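# Close and latch the door between two rooms

## Task

Push the door between the rooms fully closed so that its latch catches. At the end, no object other than the robot and the door may sit even partly within the area bounded by the yellow floor tape (resting on the tape itself is allowed). The coffee table must be standing upright, and the robot must not have fallen or be left leaning. The result must hold by itself, not because the robot is still holding it.

## Robot and tools

ROBOT. A Hello Robot Stretch 3 with a single arm. It has a two-wheel differential base (0.33 m long, 0.34 m wide), a lift that moves the arm up and down a mast, and a telescoping arm that reaches out to the robot's RIGHT side. The arm cannot reach forward, so to move the gripper forward you drive the base. On-the-spot turns pivot about the point between the drive wheels, 0.05 m behind the front edge. With the arm fully in and the wrist folded, a turn sweeps a radius of 0.28 m; an unfolded, level wrist reaches beyond that.

FRAMES. Base frame: origin on the floor between the drive wheels, x forward, y left, z up. hand_pose is reported in this frame, located where the closed fingertips meet; with all wrist joints at zero its x axis is up, y points back along the arm toward the mast, z toward the rear. Odometry frame is the base frame as it was when the scene began. base_odometry counts wheel rotation only, so wheel slip appears as travel; heading runs -3.142 to 3.142, positive to the left.

execute_actions. Argument actions: a list holding exactly one action, or empty (an empty list only reports state and images). An action may contain base, joints, or both, plus optional contact_limits; its motions begin together and may finish at different times. base takes exactly one key: translate_m (metres, a relative drive from the base's last reported position, positive forward, range -1 to 1; no sideways motion) or rotate_rad (radians, relative turn in place, positive counter-clockwise seen from above, range -3.2 to 3.2). joints is a dictionary of absolute targets by joint name: lift_m 0 to 1.1 (arm height on the mast); arm_m 0 to 0.52 (extension); wrist_yaw_rad -1.345 to 4.42 (0 along the arm, positive toward the front, 3.0 folded over the base); wrist_pitch_rad -1.57 to 0.451 (0 level, negative tips fingertips down); wrist_roll_rad -2.911 to 2.911 (0 fingers side by side, level); gripper_m -0.089 to 0.179 (larger is wider; real fingertip gap is smaller than the value, gap zero below 0.007); head_pan_rad -3.953 to 1.73 (0 forward, positive left, -1.57 looks along the arm); head_tilt_rad -1.53 to 0.419 (0 level, negative down). contact_limits accepts only arm_m: a motor_effort percentage 1 to 100 at which the arm motion halts with contact_stop; lower is softer but too low stops immediately. Optional cameras: list of head_camera, nav_camera, wrist_camera or all; omitted or null gives all, [] gives none. Any unknown key or out-of-range number rejects the whole call with no motion. One action runs at most 15 s. Joints or base left out of an action may still be pushing toward an earlier target.

wait: seconds (0 to 10); commands nothing, returns state and images. zoom_image: camera name and region [x0, y0, x1, y1] in pixels of that camera's latest full image, at most 504 by 504. finished_scene: scene, the integer number of the scene being ended; irreversible, and it reports success. Replying with no tool call ends everything.

RESULTS. base_status and joint_status: done (reached; for the base, wheels turned the commanded amount even if slipping), off_target (resting away from target, maybe still pushing), contact_stop, time_out, torque_fault (old target dropped). on_its_own lists what this call did not command; "held at" is the held target, not the actual position. If a call reports a stop, later motion calls in the same reply are skipped. motor_effort is percent of maximum, positive toward higher joint values, bracket = peak in last action; readings carry bias and noise. Positive wheel effort pushes forward. lidar_m: 12 distances from base origin, 30-degree sectors, first straight ahead, counting counter-clockwise (4th left, 7th behind, 10th right), plane 0.17 m high, range 0.15 to 12 m, "-" means nothing seen; misses glass, thin legs, low objects; robot parts may hide sectors 5, 6, 9, 10. wrist_depth_mm (45 to 1000) and head_depth_mm (280 to 4000, image sideways): 7x7 grids of median depths from top left. base_tilt in degrees, forward/right positive, with a fixed bias up to about 4. turned_by_wheels and turned_by_imu: turn since last result, positive left. Camera calibration lines give intrinsics and T_world_to_cam relative to the base frame.

STOPS AND SAFETY. Arm and lift halt on firm contact and then go slack until commanded again; a slack lift may sink under load. Base, wrist and head have no contact stop and keep shoving. Prolonged strain on a wrist servo disables it for 10 s (torque_fault). Driving while the gripper pushes or hooks something immovable, snagging furniture (especially reversing), or pushing hard with the gripper higher than about 0.45 m can tip the robot; a repeat push after a contact_stop is riskier. If tilting: reverse the last move in small steps, free the gripper, and lower lift_m to about 0.2. Avoid drops, slams, hard hits and hard pushes; do not knock the coffee table over or nudge objects into the taped area. Objects may occasionally get bumped by something else.

WRIST AND SPEED. Fold or unfold the wrist only with lift_m between 0.32 and 0.95, wrist_pitch_rad -0.4 and roll near 0; once folded the lift may go down to 0.25. If wrist_yaw_rad is below -0.4, keep wrist_pitch_rad at -0.5 or lower. The base moves fast (0.30 m/s, 1.9 rad/s) only when stowed: lift_m under 0.30, arm_m under 0.03, wrist_yaw_rad over 2.54; otherwise 0.10 m/s and 0.63 rad/s. The robot keeps its last command while you think, so shorter, faster action sequences are better. To grip, command gripper_m below the object's width; to release, go at least 0.02 above the touch value.

Each tool is called after "Emit:" as a command line: name --argument value for each argument, lists and objects as JSON in quotes; but a table of rows of numbers goes row by row, as --pt "numbers of a row", without its own name.

## Session

Emit:
execute_actions --actions '[]'

Scene clock: 0.00 s.
base_odometry: x=+0.000 y=+0.000 heading=+0.000 (m, m, rad; odometry frame)
turned_by_wheels: +0.000 (rad since the last result)
turned_by_imu: +0.000 (rad since the last result)
base_tilt: forward=+0.5 right=+0.2 (deg)
lidar_m: 1.21 2.07 1.41 1.38 1.14 0.92 0.91 0.99 0.87 0.86 0.94 1.20
head_depth_mm: 1109 1110 1115 1115 1118 1122 1123 / 1142 1143 1146 1149 1149 1148 1156 / 1181 1178 1172 1177 1181 1183 1182 / 1212 1213 1214 1212 1219 1217 1218 / 2069 2888 2879 2890 2861 2887 2389 / 2062 2903 2891 2892 2920 2953 2378 / 2081 2899 2912 2940 2939 2909 2390
base_status: not commanded
joint_positions: lift_m=+0.598 arm_m=-0.001 wrist_yaw_rad=+2.879 wrist_pitch_rad=-0.618 wrist_roll_rad=-0.007 gripper_m=+0.037 head_pan_rad=-0.007 head_tilt_rad=+0.008
joint_status: not commanded
motor_effort: left_wheel=+0 right_wheel=+0 lift_m=+25 arm_m=+0 wrist_yaw_rad=+0 wrist_pitch_rad=+4 wrist_roll_rad=+0 gripper_m=+1 head_pan_rad=-1 head_tilt_rad=+2 (%)
hand_pose: x=+0.0293 y=+0.0441 z=+0.5681 quat_wxyz=(+0.301, +0.693, +0.126, +0.642) (m; base frame)
wrist_depth_mm: - - - - - - - / - - - - - - - / - - - - - - - / 917 - 938 942 936 932 952 / 800 805 - 803 815 838 818 / 701 716 - 713 705 731 739 / 639 647 - 651 636 649 646
pictures: head_camera (sideways: a quarter turn clockwise sets it upright), nav_camera (sideways: a quarter turn counterclockwise sets it upright), wrist_camera
Images, in order (width x height): head_camera 896x504, nav_camera 672x504, wrist_camera 644x364.

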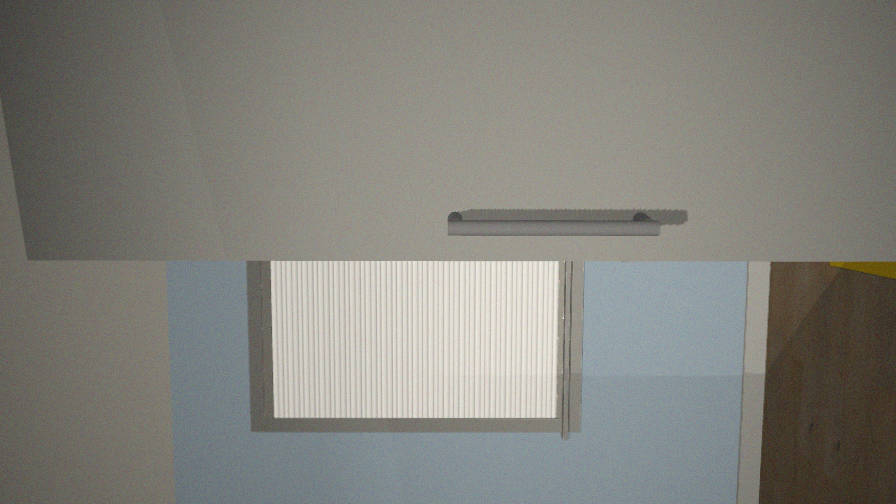

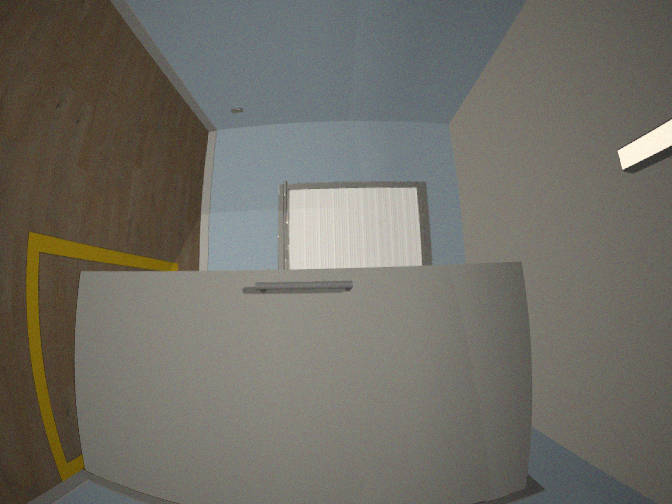

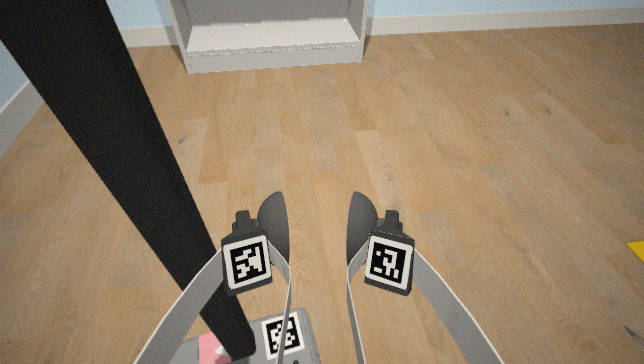

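Door ahead, hinge on right wall. Look behind it first.

Emit:
execute_actions --actions '[{"base":{"rotate_rad":0.6},"joints":{"lift_m":0.27,"wrist_pitch_rad":-0.4,"wrist_yaw_rad":3.0}}]' --cameras '[]'

Emit:
execute_actions --actions '[{"base":{"translate_m":1.0}}]' --cameras '[]'

Emit:
execute_actions --actions '[{"base":{"rotate_rad":-0.5}}]' --cameras '[]'

Emit:
execute_actions --actions '[{"base":{"translate_m":0.9},"joints":{"head_pan_rad":-1.57,"head_tilt_rad":-0.7}}]' --cameras '["nav_camera","head_camera"]'

Scene clock: 18.50 s.
base_odometry: x=+0.000 y=+0.000 heading=+0.600 (m, m, rad; odometry frame)
turned_by_wheels: +0.600 (rad since the last result)
turned_by_imu: +0.607 (rad since the last result)
base_tilt: forward=+0.4 right=+0.2 (deg)
lidar_m: 1.97 1.41 1.38 1.08 0.91 0.91 1.03 0.86 0.86 0.98 1.20 1.22
head_depth_mm: 2055 2889 2949 2929 2925 2936 2389 / 2056 3119 3142 3214 3165 3130 2373 / 2071 2860 2921 2939 2930 2958 2389 / 2072 2547 2566 2570 2559 2583 2382 / 2063 2270 2278 2253 2276 2277 2232 / 1974 2048 2046 2054 2058 2071 2057 / 1862 1876 1861 1869 1867 1858 1862
base_status: done
joint_positions: lift_m=+0.270 arm_m=-0.001 wrist_yaw_rad=+2.997 wrist_pitch_rad=-0.418 wrist_roll_rad=-0.007 gripper_m=+0.037 head_pan_rad=-0.007 head_tilt_rad=+0.008
joint_status: all done
motor_effort: left_wheel=-2(8) right_wheel=+2(7) lift_m=+16(21) arm_m=+0(0) wrist_yaw_rad=+2(3) wrist_pitch_rad=+6(6) wrist_roll_rad=+0(0) gripper_m=+1(0) head_pan_rad=+0(1) head_tilt_rad=+2(2) (%)
hand_pose: x=+0.0111 y=+0.0779 z=+0.2831 quat_wxyz=(+0.196, +0.698, +0.097, +0.682) (m; base frame)
wrist_depth_mm: 667 - - - - - - / 710 - - - - - - / 740 - 859 854 876 886 884 / 656 666 673 681 678 683 683 / 537 547 - 545 553 552 566 / 459 478 - - 453 473 469 / - - - - 404 404 405
pictures: none
No camera images: the call's "cameras" was empty. Leave "cameras" out to get every camera's image.

Scene clock: 23.53 s.
base_odometry: x=+0.825 y=+0.565 heading=+0.600 (m, m, rad; odometry frame)
turned_by_wheels: +0.000 (rad since the last result)
turned_by_imu: +0.005 (rad since the last result)
base_tilt: forward=+0.4 right=+0.3 (deg)
lidar_m: 1.17 0.98 0.74 1.05 1.27 1.64 1.83 1.54 0.98 0.75 2.11 2.11
head_depth_mm: 2066 2180 2183 2180 2162 2183 2169 / 1887 1962 1945 1969 1996 1976 1985 / 1687 1693 1706 1705 1690 1701 1709 / 1481 1479 1482 1486 1507 1491 1483 / 1318 1318 1323 1330 1322 1330 1331 / 1192 1191 1197 1198 1198 1193 1198 / 1080 1085 1082 1090 1090 1086 1089
base_status: done
joint_positions: lift_m=+0.270 arm_m=-0.001 wrist_yaw_rad=+2.998 wrist_pitch_rad=-0.417 wrist_roll_rad=-0.007 gripper_m=+0.037 head_pan_rad=-0.007 head_tilt_rad=+0.008
joint_status: not commanded
motor_effort: left_wheel=-2(10) right_wheel=+2(9) lift_m=+16(16) arm_m=+0(0) wrist_yaw_rad=+1(1) wrist_pitch_rad=+5(5) wrist_roll_rad=+0(0) gripper_m=+0(0) head_pan_rad=+0(0) head_tilt_rad=+2(2) (%)
hand_pose: x=+0.0110 y=+0.0780 z=+0.2832 quat_wxyz=(+0.196, +0.698, +0.097, +0.682) (m; base frame)
wrist_depth_mm: - - - - 874 802 710 / - - - 926 939 839 752 / 859 - 855 845 871 849 777 / 671 656 670 682 672 682 670 / 542 541 - 548 547 563 560 / 454 478 - - 452 467 471 / - - - - 403 405 404
pictures: none
No camera images: the call's "cameras" was empty. Leave "cameras" out to get every camera's image.

Scene clock: 25.07 s.
base_odometry: x=+0.825 y=+0.565 heading=+0.100 (m, m, rad; odometry frame)
turned_by_wheels: -0.500 (rad since the last result)
turned_by_imu: -0.504 (rad since the last result)
base_tilt: forward=+0.5 right=+0.2 (deg)
lidar_m: 2.03 1.15 0.98 0.74 1.07 1.28 1.65 1.79 1.54 0.95 0.75 2.11
head_depth_mm: 1998 1987 2000 2002 2002 2008 2002 / 2031 2049 2036 2028 2040 2063 2030 / 2039 2071 2068 2092 2082 2082 2070 / 2069 2128 2144 2122 2144 2134 2123 / 2078 2176 2173 2175 2190 2173 2176 / 2064 2233 2226 2214 2235 2244 2212 / 1883 1938 1935 1955 1963 1971 1964
base_status: done
joint_positions: lift_m=+0.270 arm_m=-0.001 wrist_yaw_rad=+2.998 wrist_pitch_rad=-0.417 wrist_roll_rad=-0.007 gripper_m=+0.037 head_pan_rad=-0.007 head_tilt_rad=+0.008
joint_status: not commanded
motor_effort: left_wheel=+2(12) right_wheel=-1(7) lift_m=+16(16) arm_m=+0(0) wrist_yaw_rad=+1(2) wrist_pitch_rad=+5(5) wrist_roll_rad=+0(0) gripper_m=+0(0) head_pan_rad=-1(1) head_tilt_rad=+2(1) (%)
hand_pose: x=+0.0110 y=+0.0780 z=+0.2832 quat_wxyz=(+0.196, +0.698, +0.097, +0.682) (m; base frame)
wrist_depth_mm: 904 - 837 896 883 869 847 / 890 - 926 - 955 938 914 / 799 - 816 856 864 880 907 / 658 664 669 676 673 674 684 / 539 540 - 548 551 555 554 / 459 473 - - 450 470 468 / - - - - 403 404 403
pictures: none
No camera images: the call's "cameras" was empty. Leave "cameras" out to get every camera's image.

Scene clock: 29.83 s.
base_odometry: x=+1.721 y=+0.654 heading=+0.100 (m, m, rad; odometry frame)
turned_by_wheels: +0.000 (rad since the last result)
turned_by_imu: +0.004 (rad since the last result)
base_tilt: forward=+0.4 right=+0.1 (deg)
lidar_m: 1.24 0.89 0.76 0.76 0.88 1.26 2.51 2.05 0.82 1.52 1.45 1.24
head_depth_mm: 3442 3573 2609 2043 1658 1411 1223 / 3567 3575 2544 2020 1652 1405 1214 / 3565 3539 2577 1990 1644 1395 1217 / 3579 3341 2459 2007 1654 1391 1207 / 1628 1808 1970 1911 1642 1385 1210 / 1664 1853 1974 1916 1632 1387 1205 / 1698 1910 2172 1958 1625 1382 1195
base_status: done
joint_positions: lift_m=+0.270 arm_m=-0.001 wrist_yaw_rad=+2.998 wrist_pitch_rad=-0.417 wrist_roll_rad=-0.007 gripper_m=+0.037 head_pan_rad=-1.563 head_tilt_rad=-0.691
joint_status: all done
motor_effort: left_wheel=+1(14) right_wheel=+0(6) lift_m=+16(16) arm_m=+0(0) wrist_yaw_rad=+1(1) wrist_pitch_rad=+5(5) wrist_roll_rad=+0(0) gripper_m=+0(0) head_pan_rad=-3(30) head_tilt_rad=-4(42) (%)
hand_pose: x=+0.0109 y=+0.0780 z=+0.2833 quat_wxyz=(+0.196, +0.698, +0.097, +0.682) (m; base frame)
wrist_depth_mm: 759 - 725 709 705 685 680 / 834 - 787 779 772 752 724 / 862 - 829 837 798 789 786 / 658 661 669 672 682 689 689 / 540 544 - 547 547 553 555 / 460 478 - - 451 468 463 / - - - - 403 403 406
pictures: head_camera (sideways: a quarter turn clockwise sets it upright), nav_camera (sideways: a quarter turn counterclockwise sets it upright)
camera_calibration (this result's frames):
head_camera: T_world_to_cam=[[-0.0110911, 0.622899, -0.782224, 1.03829], [0.99859, -0.0337187, -0.0410098, 0.0467511], [-0.0519205, -0.781576, -0.621646, 0.764018], [0, 0, 0, 1]] pos_world=[0.00449884, -0.048034, 1.28904]
nav_camera: T_world_to_cam=[[-0.0362569, -0.643702, 0.764417, -0.95382], [-0.999103, 0.0401078, -0.0136142, 0.0661929], [-0.0218956, -0.764225, -0.644578, 0.798221], [0, 0, 0, 1]] pos_world=[0.0490285, -0.00660984, 1.24453]
Images, in order (width x height): head_camera 896x504, nav_camera 672x504.

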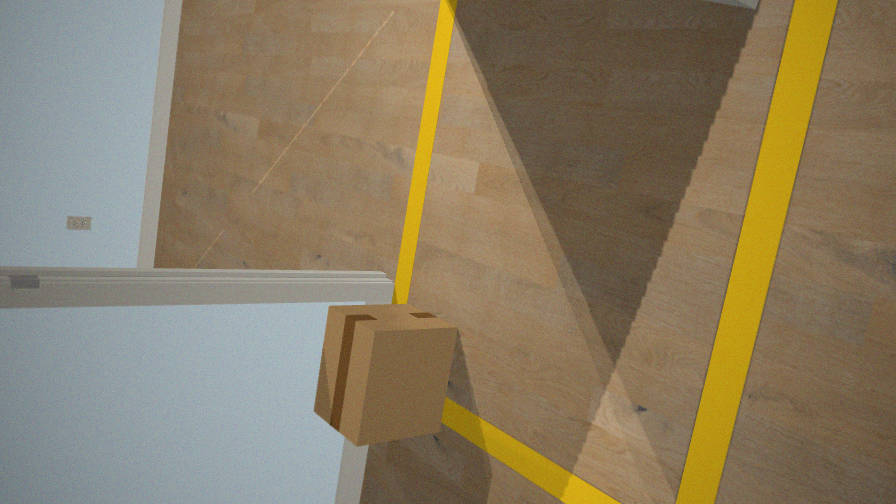

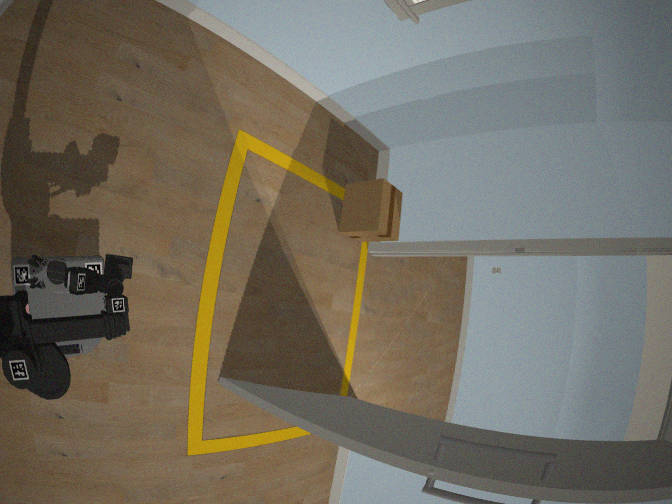

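Emit:
execute_actions --actions '[{"base":{"rotate_rad":-1.76}}]' --cameras '[]'

Emit:
execute_actions --actions '[{"base":{"translate_m":1.0}}]' --cameras '[]'

Emit:
execute_actions --actions '[{"base":{"translate_m":0.38}}]' --cameras '[]'

Emit:
execute_actions --actions '[{"base":{"rotate_rad":1.46},"joints":{"head_pan_rad":-0.3,"head_tilt_rad":-1.1}}]' --cameras '["nav_camera"]'

Scene clock: 45.83 s.
base_odometry: x=+1.721 y=+0.654 heading=-1.660 (m, m, rad; odometry frame)
turned_by_wheels: -1.760 (rad since the last result)
turned_by_imu: -1.770 (rad since the last result)
base_tilt: forward=+0.5 right=+0.1 (deg)
lidar_m: 1.61 1.52 1.27 1.24 1.02 0.78 0.76 0.81 1.16 2.52 2.34 0.82
head_depth_mm: 1789 1876 2124 1853 1631 1411 1217 / 2212 2475 2504 2022 1655 1405 1223 / 2227 2511 2566 2008 1658 1396 1215 / 2221 2515 2564 2007 1644 1397 1210 / 2258 2503 2507 1991 1646 1386 1208 / 2241 2536 2512 1982 1643 1383 1202 / 2281 2554 2500 1972 1617 1380 1196
base_status: done
joint_positions: lift_m=+0.270 arm_m=-0.001 wrist_yaw_rad=+2.998 wrist_pitch_rad=-0.417 wrist_roll_rad=-0.007 gripper_m=+0.037 head_pan_rad=-1.563 head_tilt_rad=-0.691
joint_status: not commanded
motor_effort: left_wheel=+3(16) right_wheel=-1(8) lift_m=+16(16) arm_m=+0(1) wrist_yaw_rad=+1(0) wrist_pitch_rad=+5(5) wrist_roll_rad=+0(0) gripper_m=+0(0) head_pan_rad=-3(4) head_tilt_rad=-6(5) (%)
hand_pose: x=+0.0109 y=+0.0780 z=+0.2833 quat_wxyz=(+0.196, +0.698, +0.097, +0.682) (m; base frame)
wrist_depth_mm: - - - - - - - / - - - - - - - / 849 - 879 854 877 872 891 / 660 665 667 670 676 682 678 / 543 547 - 550 554 556 556 / 459 474 - - 446 464 465 / - - - - 403 406 404
pictures: none
No camera images: the call's "cameras" was empty. Leave "cameras" out to get every camera's image.

Scene clock: 50.87 s.
base_odometry: x=+1.632 y=-0.342 heading=-1.660 (m, m, rad; odometry frame)
turned_by_wheels: +0.000 (rad since the last result)
turned_by_imu: +0.005 (rad since the last result)
base_tilt: forward=+0.4 right=+0.1 (deg)
lidar_m: 2.98 0.62 0.65 1.17 1.24 1.79 1.76 1.86 0.42 0.42 0.49 0.84
head_depth_mm: 331 368 414 471 547 655 1172 / 338 377 424 486 568 682 854 / 346 386 436 501 589 713 903 / 353 395 448 517 612 746 964 / 361 406 461 536 634 785 1024 / 370 415 475 554 662 826 1095 / 378 427 489 574 690 868 1140
base_status: done
joint_positions: lift_m=+0.270 arm_m=-0.001 wrist_yaw_rad=+2.998 wrist_pitch_rad=-0.417 wrist_roll_rad=-0.007 gripper_m=+0.037 head_pan_rad=-1.563 head_tilt_rad=-0.691
joint_status: not commanded
motor_effort: left_wheel=+2(14) right_wheel=+0(6) lift_m=+16(16) arm_m=-1(1) wrist_yaw_rad=+1(2) wrist_pitch_rad=+5(5) wrist_roll_rad=+0(0) gripper_m=+0(0) head_pan_rad=-4(3) head_tilt_rad=-4(4) (%)
hand_pose: x=+0.0109 y=+0.0780 z=+0.2833 quat_wxyz=(+0.196, +0.698, +0.097, +0.682) (m; base frame)
wrist_depth_mm: - - - - - 710 694 / - - - - - 619 528 / 849 - 868 855 872 614 592 / 656 679 680 673 677 646 646 / 544 543 - 549 553 555 556 / 457 474 - - 447 471 464 / - - - - 401 407 407
pictures: none
No camera images: the call's "cameras" was empty. Leave "cameras" out to get every camera's image.

Scene clock: 53.87 s.
base_odometry: x=+1.598 y=-0.720 heading=-1.660 (m, m, rad; odometry frame)
turned_by_wheels: +0.000 (rad since the last result)
turned_by_imu: +0.002 (rad since the last result)
base_tilt: forward=+0.4 right=+0.2 (deg)
lidar_m: 2.61 0.53 0.43 0.42 1.22 1.76 2.13 0.60 0.52 0.52 0.60 2.67
head_depth_mm: 414 460 516 588 683 818 1018 / 422 471 530 607 708 855 1073 / 433 482 547 625 735 890 1137 / 442 495 562 646 764 933 1156 / 452 508 577 670 799 983 1176 / 462 521 596 692 827 1031 1202 / 474 535 613 716 862 1103 1202
base_status: done
joint_positions: lift_m=+0.270 arm_m=-0.001 wrist_yaw_rad=+2.998 wrist_pitch_rad=-0.417 wrist_roll_rad=-0.007 gripper_m=+0.037 head_pan_rad=-1.563 head_tilt_rad=-0.691
joint_status: not commanded
motor_effort: left_wheel=+1(13) right_wheel=+0(7) lift_m=+16(16) arm_m=-1(0) wrist_yaw_rad=+1(1) wrist_pitch_rad=+5(5) wrist_roll_rad=+0(0) gripper_m=+0(0) head_pan_rad=-3(4) head_tilt_rad=-4(3) (%)
hand_pose: x=+0.0109 y=+0.0780 z=+0.2833 quat_wxyz=(+0.196, +0.698, +0.097, +0.682) (m; base frame)
wrist_depth_mm: - - - - 712 543 406 / - - - 513 474 504 450 / 851 - 870 549 514 539 522 / 655 685 677 603 585 572 656 / 546 539 - 548 549 554 559 / 457 475 - - 445 463 464 / - - - - 401 405 404
pictures: none
No camera images: the call's "cameras" was empty. Leave "cameras" out to get every camera's image.

Scene clock: 56.00 s.
base_odometry: x=+1.598 y=-0.720 heading=-0.200 (m, m, rad; odometry frame)
turned_by_wheels: +1.460 (rad since the last result)
turned_by_imu: +1.469 (rad since the last result)
base_tilt: forward=+0.5 right=+0.2 (deg)
lidar_m: 0.42 1.18 1.56 2.13 0.65 0.52 0.52 0.56 2.76 2.61 0.56 0.44
head_depth_mm: 567 619 737 1423 1322 1222 1137 / 671 750 829 1008 1323 1220 1138 / 818 926 1079 1239 1318 1212 - / 1034 1223 1388 1117 1287 1209 - / 1231 1487 1582 1119 1272 1205 1148 / 1175 1408 1556 1390 1302 1201 1126 / 1131 1351 1532 1415 1295 1199 1104
base_status: done
joint_positions: lift_m=+0.270 arm_m=-0.001 wrist_yaw_rad=+2.998 wrist_pitch_rad=-0.417 wrist_roll_rad=-0.007 gripper_m=+0.037 head_pan_rad=-0.307 head_tilt_rad=-1.087
joint_status: all done
motor_effort: left_wheel=-1(11) right_wheel=+2(10) lift_m=+16(16) arm_m=-1(1) wrist_yaw_rad=+1(2) wrist_pitch_rad=+5(5) wrist_roll_rad=+0(0) gripper_m=+1(0) head_pan_rad=+2(32) head_tilt_rad=-7(35) (%)
hand_pose: x=+0.0109 y=+0.0780 z=+0.2833 quat_wxyz=(+0.196, +0.698, +0.097, +0.682) (m; base frame)
wrist_depth_mm: - - - - - - - / - - - - - - - / 812 - 870 865 870 876 876 / 605 663 677 679 678 688 688 / 542 540 - 548 553 564 554 / 465 480 - - 458 469 470 / - - - - 407 405 403
pictures: nav_camera (sideways: a quarter turn counterclockwise sets it upright)
camera_calibration (this result's frames):
nav_camera: T_world_to_cam=[[0.834419, -0.307563, 0.45733, -0.559019], [-0.348679, -0.937224, 0.00587976, 0.0368443], [0.426812, -0.164367, -0.889278, 1.11366], [0, 0, 0, 1]] pos_world=[0.00398105, 0.0456467, 1.24579]
Images, in order (width x height): nav_camera 672x504.

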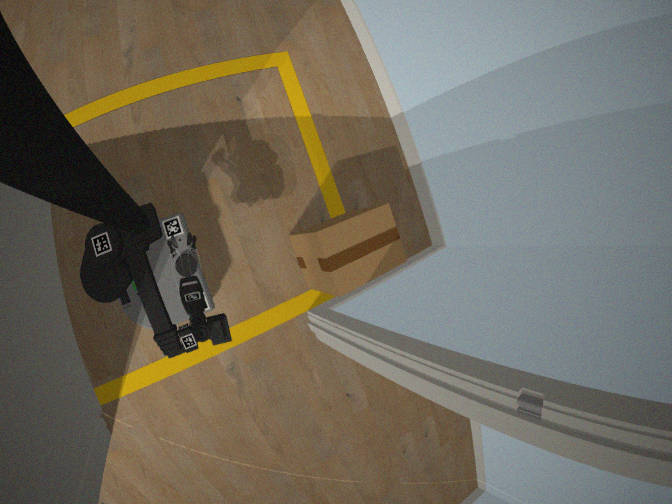

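Emit:
execute_actions --actions '[{"base":{"rotate_rad":0.5}}]' --cameras '[]'

Emit:
execute_actions --actions '[{"base":{"translate_m":0.25}}]' --cameras '[]'

Emit:
execute_actions --actions '[{"base":{"rotate_rad":-0.5}}]' --cameras '[]'

Emit:
execute_actions --actions '[{"base":{"translate_m":0.5}}]' --cameras '["nav_camera"]'

Scene clock: 62.20 s.
base_odometry: x=+1.598 y=-0.720 heading=+0.300 (m, m, rad; odometry frame)
turned_by_wheels: +0.500 (rad since the last result)
turned_by_imu: +0.504 (rad since the last result)
base_tilt: forward=+0.5 right=+0.2 (deg)
lidar_m: 1.17 1.53 2.13 0.67 0.53 0.52 0.56 2.77 2.62 0.56 0.45 0.43
head_depth_mm: 1139 1368 1496 1305 1248 1223 1135 / 1153 1399 1563 1130 1202 1215 1138 / 1170 1408 1583 1141 1254 1216 - / 1190 1445 1587 1433 1309 1209 - / 1208 1466 1569 1425 1309 1205 1146 / 1222 1496 1567 1418 1299 1199 1125 / 1241 1512 1552 1415 1287 1200 1107
base_status: done
joint_positions: lift_m=+0.270 arm_m=-0.001 wrist_yaw_rad=+2.998 wrist_pitch_rad=-0.417 wrist_roll_rad=-0.007 gripper_m=+0.037 head_pan_rad=-0.307 head_tilt_rad=-1.087
joint_status: not commanded
motor_effort: left_wheel=-1(12) right_wheel=+2(10) lift_m=+16(16) arm_m=-1(1) wrist_yaw_rad=+2(1) wrist_pitch_rad=+6(5) wrist_roll_rad=+0(0) gripper_m=+0(0) head_pan_rad=+3(2) head_tilt_rad=-7(7) (%)
hand_pose: x=+0.0109 y=+0.0780 z=+0.2833 quat_wxyz=(+0.196, +0.698, +0.097, +0.682) (m; base frame)
wrist_depth_mm: 410 - - - - - - / 436 - - - - - - / 455 - 790 875 869 867 894 / 469 555 657 673 673 673 681 / 485 544 - 548 549 551 554 / 460 477 - - 450 467 465 / - - - - 403 401 407
pictures: none
No camera images: the call's "cameras" was empty. Leave "cameras" out to get every camera's image.

Scene clock: 64.80 s.
base_odometry: x=+1.837 y=-0.646 heading=+0.300 (m, m, rad; odometry frame)
turned_by_wheels: +0.000 (rad since the last result)
turned_by_imu: +0.001 (rad since the last result)
base_tilt: forward=+0.4 right=+0.2 (deg)
lidar_m: 0.94 1.23 2.02 2.07 0.73 0.72 0.77 2.89 2.73 0.30 0.26 0.49
head_depth_mm: 910 1087 1362 1445 1039 986 1131 / 922 1110 1396 1452 1035 989 1137 / 936 1125 1423 1436 1305 1198 - / 952 1154 1459 1436 1313 1205 - / 965 1167 1464 1437 1310 1200 1146 / 977 1195 1496 1422 1300 1196 1121 / 991 1213 1494 1404 1293 1196 1105
base_status: done
joint_positions: lift_m=+0.270 arm_m=-0.001 wrist_yaw_rad=+2.998 wrist_pitch_rad=-0.417 wrist_roll_rad=-0.007 gripper_m=+0.037 head_pan_rad=-0.307 head_tilt_rad=-1.087
joint_status: not commanded
motor_effort: left_wheel=-2(12) right_wheel=+2(9) lift_m=+16(16) arm_m=-1(1) wrist_yaw_rad=+1(1) wrist_pitch_rad=+5(5) wrist_roll_rad=+0(0) gripper_m=+0(0) head_pan_rad=+2(1) head_tilt_rad=-8(7) (%)
hand_pose: x=+0.0109 y=+0.0780 z=+0.2833 quat_wxyz=(+0.196, +0.698, +0.097, +0.682) (m; base frame)
wrist_depth_mm: 557 - - - - - - / 590 - - - - - - / 623 - 863 872 865 876 891 / 619 671 666 675 678 673 677 / 548 540 - 550 553 555 555 / 461 470 - - 449 464 466 / - - - - 405 402 406
pictures: none
No camera images: the call's "cameras" was empty. Leave "cameras" out to get every camera's image.

Scene clock: 66.27 s.
base_odometry: x=+1.837 y=-0.646 heading=-0.200 (m, m, rad; odometry frame)
turned_by_wheels: -0.500 (rad since the last result)
turned_by_imu: -0.504 (rad since the last result)
base_tilt: forward=+0.5 right=+0.2 (deg)
lidar_m: 0.53 0.95 1.25 2.02 2.08 0.73 0.72 0.78 2.87 2.72 0.29 0.26
head_depth_mm: 744 815 900 1003 1157 1225 1133 / 872 970 1102 1219 1071 1218 1138 / 1022 1195 1399 1126 1032 1210 - / 1021 1241 1527 1120 1077 1204 - / 978 1183 1466 1423 1301 1199 1146 / 942 1129 1404 1427 1306 1195 1123 / 903 1074 1326 1422 1292 1191 1108
base_status: done
joint_positions: lift_m=+0.270 arm_m=-0.001 wrist_yaw_rad=+2.998 wrist_pitch_rad=-0.417 wrist_roll_rad=-0.007 gripper_m=+0.037 head_pan_rad=-0.307 head_tilt_rad=-1.087
joint_status: not commanded
motor_effort: left_wheel=+2(13) right_wheel=-1(8) lift_m=+16(16) arm_m=-1(1) wrist_yaw_rad=+1(1) wrist_pitch_rad=+5(5) wrist_roll_rad=+0(0) gripper_m=+0(0) head_pan_rad=+2(2) head_tilt_rad=-8(6) (%)
hand_pose: x=+0.0109 y=+0.0780 z=+0.2833 quat_wxyz=(+0.196, +0.698, +0.097, +0.682) (m; base frame)
wrist_depth_mm: - - - - - - 825 / - - - - - - 844 / 849 - 851 870 854 879 808 / 657 663 674 673 684 678 692 / 535 540 - 551 556 555 558 / 466 473 - - 451 466 466 / - - - - 404 405 404
pictures: none
No camera images: the call's "cameras" was empty. Leave "cameras" out to get every camera's image.

Scene clock: 69.33 s.
base_odometry: x=+2.327 y=-0.746 heading=-0.201 (m, m, rad; odometry frame)
turned_by_wheels: +0.000 (rad since the last result)
turned_by_imu: -0.674 (rad since the last result)
base_tilt: forward=+0.4 right=+0.1 (deg)
lidar_m: 0.17 0.54 0.55 0.66 1.25 2.11 1.15 1.10 1.14 0.45 0.44 0.15
head_depth_mm: 393 459 551 687 909 1206 1133 / 417 490 595 755 1006 1217 1138 / 441 526 648 846 1021 964 - / 470 567 710 955 1022 966 - / 501 614 789 1097 1019 1179 1144 / 539 669 882 1276 1308 1199 1120 / 582 740 930 1131 1265 1197 1106
base_status: translate_m off_target (by the wheels' count: +0.4999 of +0.5000)
joint_positions: lift_m=+0.270 arm_m=-0.001 wrist_yaw_rad=+2.998 wrist_pitch_rad=-0.417 wrist_roll_rad=-0.007 gripper_m=+0.037 head_pan_rad=-0.306 head_tilt_rad=-1.088
joint_status: not commanded
on_its_own: right_wheel is at rest, and its effort (+28) is outside its rest range (-18 to +18)
motor_effort: left_wheel=+10(18) right_wheel=+28(57) lift_m=+16(17) arm_m=-1(1) wrist_yaw_rad=+1(1) wrist_pitch_rad=+5(5) wrist_roll_rad=+0(0) gripper_m=+0(0) head_pan_rad=+3(1) head_tilt_rad=-6(6) (%)
hand_pose: x=+0.0108 y=+0.0781 z=+0.2833 quat_wxyz=(+0.196, +0.698, +0.097, +0.682) (m; base frame)
wrist_depth_mm: - - 829 650 547 466 400 / - - 923 718 586 492 425 / 847 - 856 771 633 526 451 / 666 662 666 670 648 554 478 / 546 543 - 544 548 548 498 / 461 481 - - 454 470 469 / - - - - 400 402 405
pictures: nav_camera (sideways: a quarter turn counterclockwise sets it upright)
camera_calibration (this result's frames):
nav_camera: T_world_to_cam=[[0.835248, -0.307552, 0.455821, -0.557058], [-0.348395, -0.937329, 0.00596363, 0.0367334], [0.42542, -0.163787, -0.890052, 1.11467], [0, 0, 0, 1]] pos_world=[0.00387687, 0.0456748, 1.24581]
Images, in order (width x height): nav_camera 672x504.

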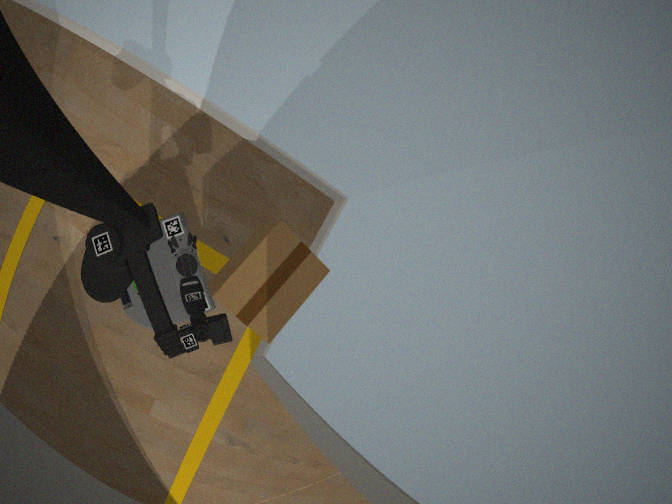

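Emit:
execute_actions --actions '[{"base":{"translate_m":-0.4}}]' --cameras '[]'

Emit:
execute_actions --actions '[{"base":{"rotate_rad":-1.1}}]' --cameras '[]'

Emit:
execute_actions --actions '[{"base":{"translate_m":0.36}}]' --cameras '[]'

Emit:
execute_actions --actions '[{"base":{"rotate_rad":1.85}}]' --cameras '["nav_camera"]'

Emit:
execute_actions --actions '[{"base":{"translate_m":0.3}}]' --cameras '["nav_camera"]'

Scene clock: 80.70 s.
base_odometry: x=+1.935 y=-0.666 heading=-0.201 (m, m, rad; odometry frame)
turned_by_wheels: +0.000 (rad since the last result)
turned_by_imu: -0.001 (rad since the last result)
base_tilt: forward=+0.4 right=+0.2 (deg)
lidar_m: 0.46 0.85 0.85 1.02 1.84 1.85 2.20 0.76 0.79 1.07 2.91 0.47
head_depth_mm: 654 762 1563 1449 1331 1218 1130 / 697 824 988 1392 1319 1217 1137 / 739 882 1088 1366 1316 1214 - / 791 956 1174 1161 1306 1208 - / 844 1033 1206 1129 1289 1200 1146 / 905 1123 1357 1341 1303 1204 1118 / 977 1232 1476 1416 1295 1192 1108
base_status: done
joint_positions: lift_m=+0.270 arm_m=-0.001 wrist_yaw_rad=+2.998 wrist_pitch_rad=-0.417 wrist_roll_rad=-0.007 gripper_m=+0.037 head_pan_rad=-0.306 head_tilt_rad=-1.088
joint_status: not commanded
motor_effort: left_wheel=+2(9) right_wheel=+0(22) lift_m=+17(17) arm_m=-1(1) wrist_yaw_rad=+1(1) wrist_pitch_rad=+5(5) wrist_roll_rad=+0(0) gripper_m=+0(0) head_pan_rad=+2(2) head_tilt_rad=-7(6) (%)
hand_pose: x=+0.0108 y=+0.0781 z=+0.2833 quat_wxyz=(+0.196, +0.698, +0.097, +0.682) (m; base frame)
wrist_depth_mm: - - - - 821 697 608 / - - - - 874 742 638 / 859 - 875 871 868 778 674 / 662 664 666 679 674 683 669 / 545 540 - 550 556 554 559 / 458 475 - - 447 465 467 / - - - - 403 406 408
pictures: none
No camera images: the call's "cameras" was empty. Leave "cameras" out to get every camera's image.

Scene clock: 82.57 s.
base_odometry: x=+1.935 y=-0.666 heading=-1.300 (m, m, rad; odometry frame)
turned_by_wheels: -1.100 (rad since the last result)
turned_by_imu: -1.107 (rad since the last result)
base_tilt: forward=+0.5 right=+0.2 (deg)
lidar_m: 2.91 0.49 0.46 0.85 0.85 0.99 1.78 1.85 2.15 0.76 0.78 1.03
head_depth_mm: 1199 1275 1384 1427 1336 1215 1133 / 2004 1762 1563 1448 1323 1220 1141 / 2003 1758 1590 1442 1312 1215 - / 1990 1766 1580 1431 1314 1207 - / 1996 1740 1570 1419 1297 1199 1143 / 1961 1738 1571 1417 1303 1195 1123 / 1957 1726 1555 1410 1299 1194 1106
base_status: done
joint_positions: lift_m=+0.270 arm_m=-0.001 wrist_yaw_rad=+2.998 wrist_pitch_rad=-0.417 wrist_roll_rad=-0.007 gripper_m=+0.037 head_pan_rad=-0.306 head_tilt_rad=-1.088
joint_status: not commanded
motor_effort: left_wheel=+3(15) right_wheel=-1(7) lift_m=+17(16) arm_m=-1(1) wrist_yaw_rad=+0(2) wrist_pitch_rad=+5(5) wrist_roll_rad=+0(0) gripper_m=+0(0) head_pan_rad=+2(2) head_tilt_rad=-6(6) (%)
hand_pose: x=+0.0108 y=+0.0781 z=+0.2833 quat_wxyz=(+0.196, +0.698, +0.097, +0.682) (m; base frame)
wrist_depth_mm: 641 - 758 854 888 636 535 / 682 - 838 920 633 444 466 / 732 - 860 872 659 482 531 / 667 663 660 670 616 542 575 / 551 541 - 539 553 555 557 / 462 473 - - 449 466 468 / - - - - 401 401 406
pictures: none
No camera images: the call's "cameras" was empty. Leave "cameras" out to get every camera's image.

Scene clock: 85.50 s.
base_odometry: x=+2.031 y=-1.013 heading=-1.300 (m, m, rad; odometry frame)
turned_by_wheels: +0.000 (rad since the last result)
turned_by_imu: +0.002 (rad since the last result)
base_tilt: forward=+0.4 right=+0.1 (deg)
lidar_m: 2.56 0.36 0.36 0.35 0.93 1.09 1.97 2.19 0.78 0.74 0.76 2.93
head_depth_mm: 2040 1789 1599 1434 1329 1218 1129 / 2002 1785 1588 1450 1317 1224 1142 / 1986 1765 1581 1440 1311 1213 - / 1995 1768 1570 1437 1309 1206 - / 1980 1743 1576 1412 1307 1201 1145 / 1973 1739 1563 1415 1301 1192 1120 / 1954 1740 1562 1412 1295 1164 1103
base_status: done
joint_positions: lift_m=+0.270 arm_m=-0.001 wrist_yaw_rad=+2.998 wrist_pitch_rad=-0.417 wrist_roll_rad=-0.007 gripper_m=+0.037 head_pan_rad=-0.306 head_tilt_rad=-1.088
joint_status: not commanded
motor_effort: left_wheel=+2(14) right_wheel=-1(5) lift_m=+16(16) arm_m=-1(1) wrist_yaw_rad=+0(1) wrist_pitch_rad=+5(5) wrist_roll_rad=+0(0) gripper_m=+0(0) head_pan_rad=+2(1) head_tilt_rad=-6(6) (%)
hand_pose: x=+0.0108 y=+0.0781 z=+0.2833 quat_wxyz=(+0.196, +0.698, +0.097, +0.682) (m; base frame)
wrist_depth_mm: 709 - 819 639 477 347 295 / 736 - 441 401 456 349 333 / 767 - 421 428 476 366 789 / 661 675 470 475 521 405 663 / 545 543 - 524 517 456 559 / 460 476 - - 447 467 472 / - - - - 404 406 403
pictures: none
No camera images: the call's "cameras" was empty. Leave "cameras" out to get every camera's image.

Scene clock: 87.97 s.
base_odometry: x=+2.031 y=-1.013 heading=+0.550 (m, m, rad; odometry frame)
turned_by_wheels: +1.850 (rad since the last result)
turned_by_imu: +1.861 (rad since the last result)
base_tilt: forward=+0.5 right=+0.2 (deg)
lidar_m: 0.35 0.97 1.37 2.19 0.88 0.74 0.74 0.84 2.64 2.56 0.36 0.35
head_depth_mm: 550 595 647 707 801 1219 1131 / 664 728 807 904 1024 1213 1140 / 834 942 1075 1136 1232 1214 - / 997 1187 1457 1121 1079 1211 - / 972 1170 1459 1147 1259 1208 1141 / 939 1127 1403 1409 1300 1199 1118 / 911 1088 1350 1412 1301 1192 1104
base_status: done
joint_positions: lift_m=+0.270 arm_m=-0.001 wrist_yaw_rad=+2.998 wrist_pitch_rad=-0.417 wrist_roll_rad=-0.007 gripper_m=+0.037 head_pan_rad=-0.306 head_tilt_rad=-1.088
joint_status: not commanded
motor_effort: left_wheel=-1(12) right_wheel=+2(12) lift_m=+16(16) arm_m=-1(1) wrist_yaw_rad=+1(2) wrist_pitch_rad=+5(5) wrist_roll_rad=+0(0) gripper_m=+0(0) head_pan_rad=+2(2) head_tilt_rad=-6(7) (%)
hand_pose: x=+0.0108 y=+0.0780 z=+0.2833 quat_wxyz=(+0.196, +0.698, +0.097, +0.682) (m; base frame)
wrist_depth_mm: - - - - - - 880 / - - - - - - 888 / 834 - 844 867 865 883 843 / 664 664 671 672 678 684 694 / 541 543 - 547 548 557 556 / 457 482 - - 446 462 469 / - - - - 404 405 402
pictures: nav_camera (sideways: a quarter turn counterclockwise sets it upright)
camera_calibration (this result's frames):
nav_camera: T_world_to_cam=[[0.835245, -0.307554, 0.455825, -0.557064], [-0.348397, -0.937328, 0.00596338, 0.0367338], [0.425424, -0.163789, -0.890049, 1.11467], [0, 0, 0, 1]] pos_world=[0.00387724, 0.0456747, 1.24581]
Images, in order (width x height): nav_camera 672x504.

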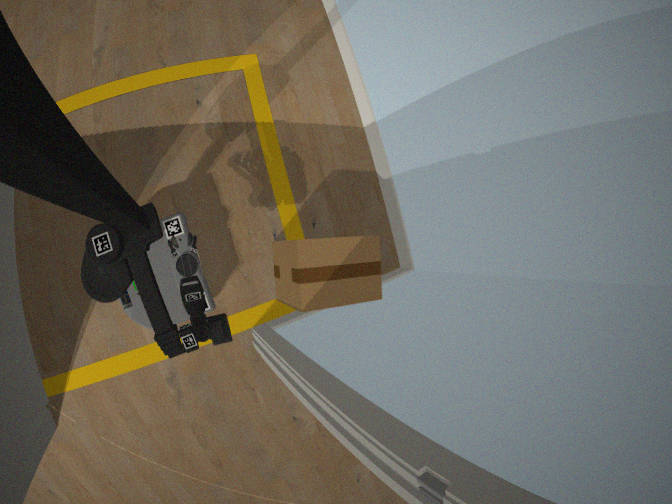

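Scene clock: 90.63 s.
base_odometry: x=+2.287 y=-0.857 heading=+0.549 (m, m, rad; odometry frame)
turned_by_wheels: -0.001 (rad since the last result)
turned_by_imu: -0.075 (rad since the last result)
base_tilt: forward=+0.5 right=+0.2 (deg)
lidar_m: 0.21 0.66 0.88 2.17 2.24 1.03 1.02 1.11 0.34 0.18 0.15 0.15
head_depth_mm: 511 559 616 689 772 889 1095 / 599 670 754 859 994 1035 1138 / 703 824 967 1149 1031 952 - / 699 850 1083 1382 1023 950 - / 670 810 1015 1339 1305 1202 1147 / 646 774 962 1265 1297 1202 1129 / 620 738 907 1178 1291 1194 1107
base_status: translate_m off_target (by the wheels' count: +0.2999 of +0.3000)
joint_positions: lift_m=+0.270 arm_m=-0.001 wrist_yaw_rad=+2.998 wrist_pitch_rad=-0.417 wrist_roll_rad=-0.007 gripper_m=+0.037 head_pan_rad=-0.306 head_tilt_rad=-1.088
joint_status: not commanded
on_its_own: right_wheel is at rest, and its effort (+38) is outside its rest range (-18 to +18)
motor_effort: left_wheel=+2(11) right_wheel=+38(52) lift_m=+17(16) arm_m=-1(1) wrist_yaw_rad=+2(1) wrist_pitch_rad=+5(5) wrist_roll_rad=+0(0) gripper_m=+0(0) head_pan_rad=+1(2) head_tilt_rad=-7(6) (%)
hand_pose: x=+0.0108 y=+0.0780 z=+0.2833 quat_wxyz=(+0.196, +0.698, +0.097, +0.682) (m; base frame)
wrist_depth_mm: - - - - - 771 590 / - - - - - 811 590 / 843 - 870 868 881 780 604 / 659 658 672 678 658 675 605 / 542 545 - 545 548 551 556 / 460 479 - - 451 462 470 / - - - - 406 410 407
pictures: nav_camera (sideways: a quarter turn counterclockwise sets it upright)
camera_calibration (this result's frames):
nav_camera: T_world_to_cam=[[0.835246, -0.307552, 0.455825, -0.557064], [-0.348395, -0.937329, 0.00596338, 0.0367338], [0.425424, -0.163788, -0.890049, 1.11467], [0, 0, 0, 1]] pos_world=[0.00387717, 0.0456747, 1.24581]
Images, in order (width x height): nav_camera 672x504.

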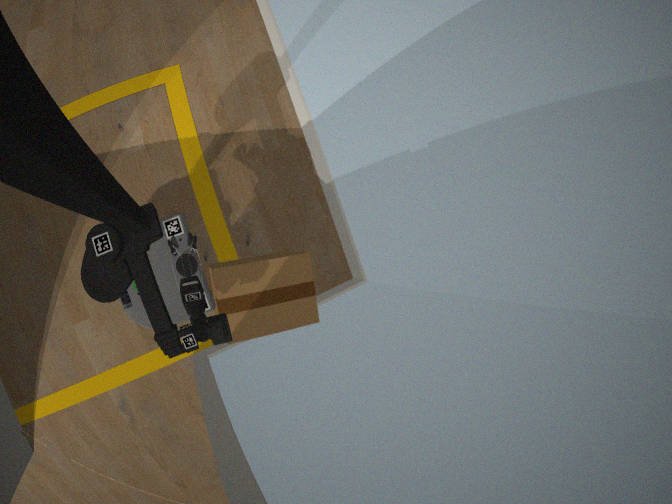

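Emit:
execute_actions --actions '[{"base":{"translate_m":0.2}}]' --cameras '["nav_camera"]'

Scene clock: 94.83 s.
base_odometry: x=+2.457 y=-0.752 heading=+0.549 (m, m, rad; odometry frame)
turned_by_wheels: +0.000 (rad since the last result)
turned_by_imu: -0.451 (rad since the last result)
base_tilt: forward=+0.5 right=+0.2 (deg)
lidar_m: 0.16 0.22 0.55 0.78 2.25 2.32 1.15 1.14 1.32 0.31 0.15 -
head_depth_mm: 299 342 401 482 607 819 1112 / 323 375 448 552 721 1028 1136 / 354 417 506 646 890 1142 - / 390 468 583 775 1011 950 - / 434 533 689 976 1021 959 1147 / 489 622 843 1136 1279 1183 1127 / 560 676 805 986 1236 1194 1108
base_status: done
joint_positions: lift_m=+0.270 arm_m=-0.001 wrist_yaw_rad=+2.998 wrist_pitch_rad=-0.417 wrist_roll_rad=-0.007 gripper_m=+0.037 head_pan_rad=-0.306 head_tilt_rad=-1.088
joint_status: not commanded
motor_effort: left_wheel=+17(41) right_wheel=+15(40) lift_m=+17(16) arm_m=-1(2) wrist_yaw_rad=+1(1) wrist_pitch_rad=+5(5) wrist_roll_rad=+0(0) gripper_m=+1(0) head_pan_rad=+2(2) head_tilt_rad=-5(6) (%)
hand_pose: x=+0.0108 y=+0.0780 z=+0.2833 quat_wxyz=(+0.195, +0.698, +0.097, +0.682) (m; base frame)
wrist_depth_mm: - - - 778 598 472 398 / - - - 868 629 503 415 / 847 - 870 813 675 533 433 / 669 661 660 672 645 555 455 / 544 544 - 547 550 538 467 / 459 474 - - 453 468 443 / - - - - 400 402 126
pictures: nav_camera (sideways: a quarter turn counterclockwise sets it upright)
camera_calibration (this result's frames):
nav_camera: T_world_to_cam=[[0.835271, -0.307552, 0.455779, -0.557004], [-0.348387, -0.937332, 0.00596596, 0.0367303], [0.425381, -0.163771, -0.890073, 1.1147], [0, 0, 0, 1]] pos_world=[0.00387398, 0.0456756, 1.24581]
Images, in order (width x height): nav_camera 672x504.

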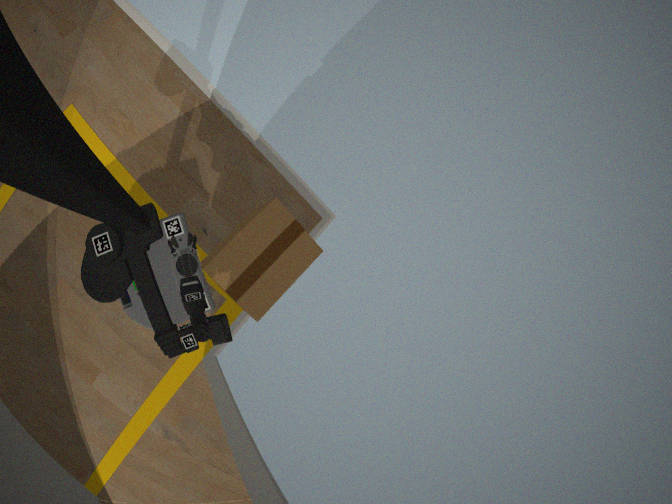

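Emit:
execute_actions --actions '[{"base":{"translate_m":-0.5}}]' --cameras '["nav_camera"]'

Emit:
execute_actions --actions '[{"base":{"rotate_rad":2.33}}]' --cameras '[]'

Emit:
execute_actions --actions '[{"base":{"translate_m":1.0}}]' --cameras '[]'

Emit:
execute_actions --actions '[{"base":{"rotate_rad":1.75}}]' --cameras '[]'

Emit:
execute_actions --actions '[{"base":{"translate_m":0.9}}]' --cameras '[]'

Emit:
execute_actions --actions '[{"base":{"rotate_rad":2.25}}]' --cameras '["nav_camera"]'

Emit:
execute_actions --actions '[{"base":{"translate_m":1.0},"joints":{"lift_m":0.33}}]' --cameras '["nav_camera"]'

Scene clock: 109.70 s.
base_odometry: x=+2.031 y=-1.013 heading=+0.549 (m, m, rad; odometry frame)
turned_by_wheels: +0.000 (rad since the last result)
turned_by_imu: -0.002 (rad since the last result)
base_tilt: forward=+0.5 right=+0.2 (deg)
lidar_m: 0.54 0.96 1.01 1.42 2.01 2.08 0.67 0.67 0.75 2.84 2.76 0.56
head_depth_mm: 544 633 1529 1458 1322 1219 1126 / 602 699 821 1242 1329 1221 1136 / 658 776 947 1197 1314 1213 - / 726 873 1091 1375 1313 1211 - / 808 995 1190 1215 1306 1206 1143 / 914 1152 1213 1199 1296 1198 1120 / 1046 1271 1409 1396 1291 1188 1106
base_status: done
joint_positions: lift_m=+0.270 arm_m=-0.001 wrist_yaw_rad=+2.998 wrist_pitch_rad=-0.417 wrist_roll_rad=-0.007 gripper_m=+0.037 head_pan_rad=-0.306 head_tilt_rad=-1.088
joint_status: not commanded
motor_effort: left_wheel=+1(11) right_wheel=+0(10) lift_m=+17(16) arm_m=-2(2) wrist_yaw_rad=+1(0) wrist_pitch_rad=+5(5) wrist_roll_rad=+0(0) gripper_m=+0(0) head_pan_rad=+3(2) head_tilt_rad=-6(8) (%)
hand_pose: x=+0.0108 y=+0.0780 z=+0.2833 quat_wxyz=(+0.195, +0.698, +0.097, +0.682) (m; base frame)
wrist_depth_mm: - - - - - 843 711 / - - - - - 898 742 / 862 - 850 872 872 839 769 / 667 656 668 667 670 677 686 / 542 545 - 550 552 549 553 / 455 480 - - 456 472 466 / - - - - 402 406 405
pictures: nav_camera (sideways: a quarter turn counterclockwise sets it upright)
camera_calibration (this result's frames):
nav_camera: T_world_to_cam=[[0.835271, -0.307553, 0.455779, -0.557004], [-0.348388, -0.937332, 0.00596594, 0.0367304], [0.425381, -0.163771, -0.890073, 1.1147], [0, 0, 0, 1]] pos_world=[0.00387402, 0.0456756, 1.24581]
Images, in order (width x height): nav_camera 672x504.

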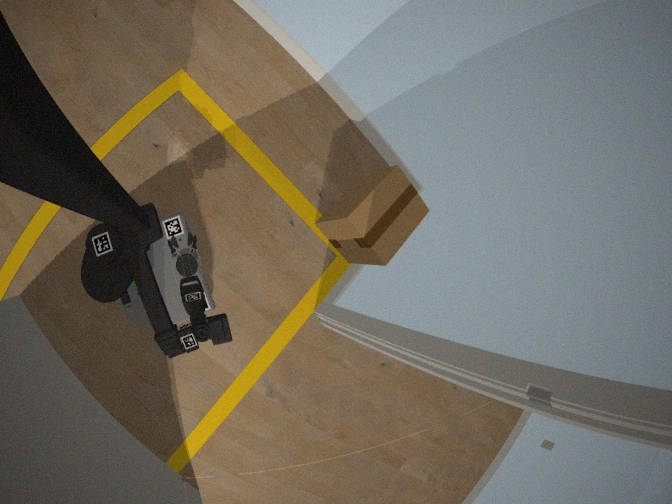

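Scene clock: 112.53 s.
base_odometry: x=+2.031 y=-1.013 heading=+2.879 (m, m, rad; odometry frame)
turned_by_wheels: +2.330 (rad since the last result)
turned_by_imu: +2.346 (rad since the last result)
base_tilt: forward=+0.5 right=+0.1 (deg)
lidar_m: 1.98 0.71 0.66 0.68 0.88 2.77 0.56 0.55 0.55 0.97 1.12 1.94
head_depth_mm: 1959 1780 1603 1452 1329 1220 1131 / 1975 1787 1595 1440 1314 1216 1136 / 1959 1769 1585 1437 1315 1209 - / 1956 1758 1587 1437 1314 1213 - / 1940 1769 1569 1423 1304 1199 1149 / 1925 1750 1559 1427 1297 1203 1124 / 1926 1733 1556 1414 1296 1194 1106
base_status: done
joint_positions: lift_m=+0.270 arm_m=-0.001 wrist_yaw_rad=+2.998 wrist_pitch_rad=-0.417 wrist_roll_rad=-0.007 gripper_m=+0.037 head_pan_rad=-0.306 head_tilt_rad=-1.088
joint_status: not commanded
motor_effort: left_wheel=-1(12) right_wheel=+2(10) lift_m=+16(17) arm_m=-2(2) wrist_yaw_rad=+1(0) wrist_pitch_rad=+5(5) wrist_roll_rad=+0(0) gripper_m=+0(1) head_pan_rad=+2(3) head_tilt_rad=-7(7) (%)
hand_pose: x=+0.0108 y=+0.0780 z=+0.2833 quat_wxyz=(+0.195, +0.698, +0.097, +0.682) (m; base frame)
wrist_depth_mm: - - 695 653 607 566 536 / - - 768 697 655 609 - / 847 - 816 777 714 661 840 / 659 663 673 665 677 683 682 / 536 538 - 542 552 560 557 / 460 478 - - 452 467 466 / - - - - 400 405 405
pictures: none
No camera images: the call's "cameras" was empty. Leave "cameras" out to get every camera's image.

Scene clock: 117.57 s.
base_odometry: x=+1.065 y=-0.753 heading=+2.879 (m, m, rad; odometry frame)
turned_by_wheels: +0.000 (rad since the last result)
turned_by_imu: +0.005 (rad since the last result)
base_tilt: forward=+0.5 right=+0.3 (deg)
lidar_m: 1.02 1.19 1.96 2.52 0.60 0.72 1.46 1.42 1.23 1.23 1.18 1.02
head_depth_mm: 1074 1310 1545 1448 1333 1223 1135 / 1071 1304 1555 1451 1319 1222 1145 / 1064 1282 1535 1442 1315 1216 - / 1050 1283 1545 1429 1314 1211 - / 1049 1272 1522 1433 1300 1206 1148 / 1041 1256 1513 1422 1295 1200 1125 / 1035 1247 1498 1420 1297 1191 1099
base_status: done
joint_positions: lift_m=+0.270 arm_m=-0.001 wrist_yaw_rad=+2.998 wrist_pitch_rad=-0.417 wrist_roll_rad=-0.007 gripper_m=+0.037 head_pan_rad=-0.306 head_tilt_rad=-1.088
joint_status: not commanded
motor_effort: left_wheel=-1(11) right_wheel=+2(8) lift_m=+17(16) arm_m=-2(2) wrist_yaw_rad=+1(0) wrist_pitch_rad=+5(5) wrist_roll_rad=+0(0) gripper_m=+0(0) head_pan_rad=+2(2) head_tilt_rad=-7(6) (%)
hand_pose: x=+0.0108 y=+0.0780 z=+0.2833 quat_wxyz=(+0.195, +0.698, +0.097, +0.682) (m; base frame)
wrist_depth_mm: - - - - - - - / - - - - - - - / 857 - 868 864 878 875 875 / 547 666 665 670 681 676 684 / 538 539 - 555 550 549 554 / 458 477 - - 453 468 469 / - - - - 403 406 406
pictures: none
No camera images: the call's "cameras" was empty. Leave "cameras" out to get every camera's image.

Scene clock: 119.83 s.
base_odometry: x=+1.065 y=-0.753 heading=-1.655 (m, m, rad; odometry frame)
turned_by_wheels: +1.750 (rad since the last result)
turned_by_imu: +1.759 (rad since the last result)
base_tilt: forward=+0.4 right=+0.1 (deg)
lidar_m: 2.33 0.60 1.46 1.44 1.31 1.23 1.25 1.09 1.02 1.04 1.34 2.09
head_depth_mm: 2018 1793 1605 1449 1328 1213 1131 / 2011 1782 1591 1443 1316 1211 1140 / 2011 1766 1585 1433 1312 1216 - / 1977 1768 1571 1422 1318 1208 - / 1990 1751 1567 1421 1300 1204 1146 / 1980 1739 1573 1413 1301 1196 1118 / 1952 1730 1552 1404 1296 1200 1109
base_status: done
joint_positions: lift_m=+0.270 arm_m=-0.001 wrist_yaw_rad=+2.998 wrist_pitch_rad=-0.417 wrist_roll_rad=-0.007 gripper_m=+0.037 head_pan_rad=-0.306 head_tilt_rad=-1.088
joint_status: not commanded
motor_effort: left_wheel=-1(12) right_wheel=+1(11) lift_m=+17(16) arm_m=-2(2) wrist_yaw_rad=+1(2) wrist_pitch_rad=+5(5) wrist_roll_rad=+0(0) gripper_m=+0(0) head_pan_rad=+2(2) head_tilt_rad=-7(6) (%)
hand_pose: x=+0.0108 y=+0.0780 z=+0.2833 quat_wxyz=(+0.195, +0.698, +0.097, +0.682) (m; base frame)
wrist_depth_mm: - - - - - - 674 / - - - - - - 592 / 861 - 863 858 873 873 538 / 662 667 677 680 678 683 588 / 538 548 - 552 547 556 547 / 458 478 - - 450 465 473 / - - - - 402 406 404
pictures: none
No camera images: the call's "cameras" was empty. Leave "cameras" out to get every camera's image.

Scene clock: 124.60 s.
base_odometry: x=+0.990 y=-1.650 heading=-1.655 (m, m, rad; odometry frame)
turned_by_wheels: +0.000 (rad since the last result)
turned_by_imu: +0.004 (rad since the last result)
base_tilt: forward=+0.5 right=+0.2 (deg)
lidar_m: 1.73 1.19 1.11 0.59 0.47 0.46 2.08 1.50 1.40 1.16 1.58 1.71
head_depth_mm: 1731 1792 1608 1448 1330 1223 1129 / 1748 1776 1594 1446 1319 1217 1136 / 1784 1769 1585 1440 1317 1213 - / 1813 1746 1571 1430 1306 1207 - / 1828 1743 1575 1426 1299 1205 1146 / 1830 1747 1573 1419 1301 1195 1125 / 1850 1718 1550 1411 1291 1199 1106
base_status: done
joint_positions: lift_m=+0.270 arm_m=-0.001 wrist_yaw_rad=+2.998 wrist_pitch_rad=-0.417 wrist_roll_rad=-0.007 gripper_m=+0.037 head_pan_rad=-0.306 head_tilt_rad=-1.088
joint_status: not commanded
motor_effort: left_wheel=-1(10) right_wheel=+2(7) lift_m=+17(16) arm_m=-2(2) wrist_yaw_rad=+1(0) wrist_pitch_rad=+5(5) wrist_roll_rad=+0(0) gripper_m=+0(0) head_pan_rad=+2(2) head_tilt_rad=-6(6) (%)
hand_pose: x=+0.0108 y=+0.0780 z=+0.2833 quat_wxyz=(+0.195, +0.698, +0.097, +0.682) (m; base frame)
wrist_depth_mm: 361 - 625 951 - 920 871 / 388 - 673 - - - 928 / 402 - 749 863 874 899 903 / 418 494 664 671 683 677 678 / 434 521 - 549 551 550 553 / 448 472 - - 456 473 468 / - - - - 405 403 404
pictures: none
No camera images: the call's "cameras" was empty. Leave "cameras" out to get every camera's image.

Scene clock: 127.23 s.
base_odometry: x=+0.990 y=-1.650 heading=+0.595 (m, m, rad; odometry frame)
turned_by_wheels: +2.250 (rad since the last result)
turned_by_imu: +2.265 (rad since the last result)
base_tilt: forward=+0.5 right=+0.2 (deg)
lidar_m: 0.46 2.04 1.88 1.43 1.21 1.16 1.75 1.71 1.49 1.14 0.94 0.53
head_depth_mm: 716 928 1337 1455 1339 1218 1126 / 654 824 1136 1431 1321 1216 1140 / 599 748 981 1383 1315 1207 - / 555 677 867 1206 1307 1214 - / 515 619 776 1033 1290 1197 1146 / 482 571 701 907 1260 1201 1124 / 443 532 641 844 1294 1195 1106
base_status: done
joint_positions: lift_m=+0.270 arm_m=-0.001 wrist_yaw_rad=+2.998 wrist_pitch_rad=-0.417 wrist_roll_rad=-0.007 gripper_m=+0.037 head_pan_rad=-0.306 head_tilt_rad=-1.088
joint_status: not commanded
motor_effort: left_wheel=-1(12) right_wheel=+1(11) lift_m=+16(17) arm_m=-2(3) wrist_yaw_rad=+0(1) wrist_pitch_rad=+5(5) wrist_roll_rad=+0(0) gripper_m=+0(0) head_pan_rad=+2(2) head_tilt_rad=-5(5) (%)
hand_pose: x=+0.0108 y=+0.0780 z=+0.2833 quat_wxyz=(+0.195, +0.698, +0.097, +0.682) (m; base frame)
wrist_depth_mm: - - - - - - - / - - - - - - - / 858 - 874 868 877 860 899 / 672 670 667 674 677 683 682 / 545 543 - 548 551 554 551 / 456 474 - - 454 462 472 / - - - - 401 410 405
pictures: nav_camera (sideways: a quarter turn counterclockwise sets it upright)
camera_calibration (this result's frames):
nav_camera: T_world_to_cam=[[0.835271, -0.307553, 0.455779, -0.557004], [-0.348388, -0.937332, 0.00596594, 0.0367304], [0.425381, -0.163771, -0.890073, 1.1147], [0, 0, 0, 1]] pos_world=[0.00387403, 0.0456756, 1.24581]
Images, in order (width x height): nav_camera 672x504.

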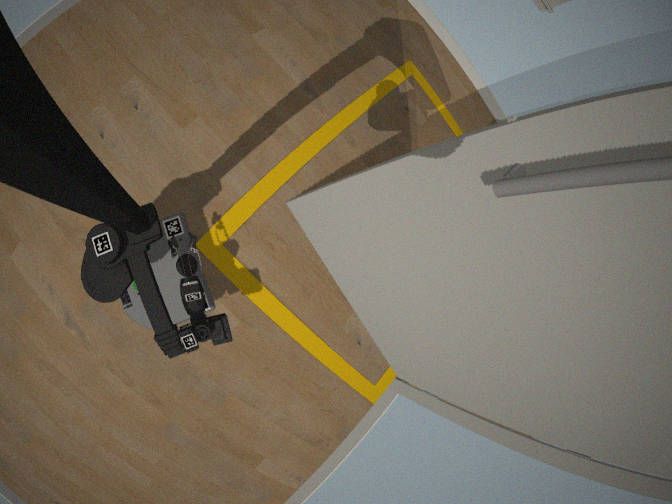

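Scene clock: 138.37 s.
base_odometry: x=+1.818 y=-1.089 heading=+0.595 (m, m, rad; odometry frame)
turned_by_wheels: +0.000 (rad since the last result)
turned_by_imu: +0.006 (rad since the last result)
base_tilt: forward=+0.5 right=+0.2 (deg)
lidar_m: 0.15 1.15 1.21 1.75 1.86 1.96 2.56 2.11 0.75 0.22 0.15 -
head_depth_mm: - - - - 341 634 1134 / - - - - 344 631 - / - - - - 355 695 - / - - - - 370 920 - / - - - - - 1180 - / - - - - 1254 1196 1122 / - - - 1375 1293 1194 1110
base_status: done
joint_positions: lift_m=+0.330 arm_m=-0.001 wrist_yaw_rad=+2.997 wrist_pitch_rad=-0.417 wrist_roll_rad=-0.007 gripper_m=+0.037 head_pan_rad=-0.293 head_tilt_rad=-1.099
joint_status: all done
motor_effort: left_wheel=+0(23) right_wheel=+1(17) lift_m=+33(36) arm_m=-3(2) wrist_yaw_rad=+2(7) wrist_pitch_rad=+5(5) wrist_roll_rad=+0(0) gripper_m=+0(0) head_pan_rad=-3(13) head_tilt_rad=+0(9) (%)
hand_pose: x=+0.0111 y=+0.0779 z=+0.3425 quat_wxyz=(+0.196, +0.698, +0.097, +0.682) (m; base frame)
wrist_depth_mm: - - - - - - 861 / - - - - - - 891 / - - - - - - 902 / 770 767 759 765 764 776 761 / 625 631 - 639 636 635 641 / 524 523 - 535 518 535 538 / 459 - - - 462 466 448
pictures: nav_camera (sideways: a quarter turn counterclockwise sets it upright)
camera_calibration (this result's frames):
nav_camera: T_world_to_cam=[[0.843892, -0.297909, 0.446203, -0.544583], [-0.33593, -0.941865, 0.00649601, 0.0359644], [0.418327, -0.155375, -0.894908, 1.12102], [0, 0, 0, 1]] pos_world=[0.00269597, 0.0458161, 1.24597]
Images, in order (width x height): nav_camera 672x504.

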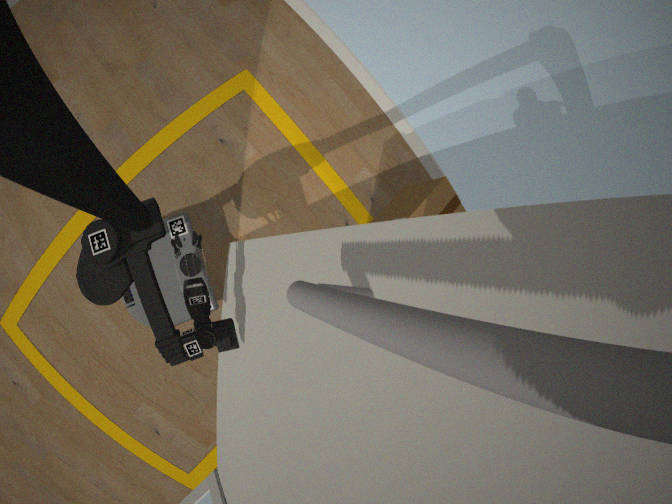

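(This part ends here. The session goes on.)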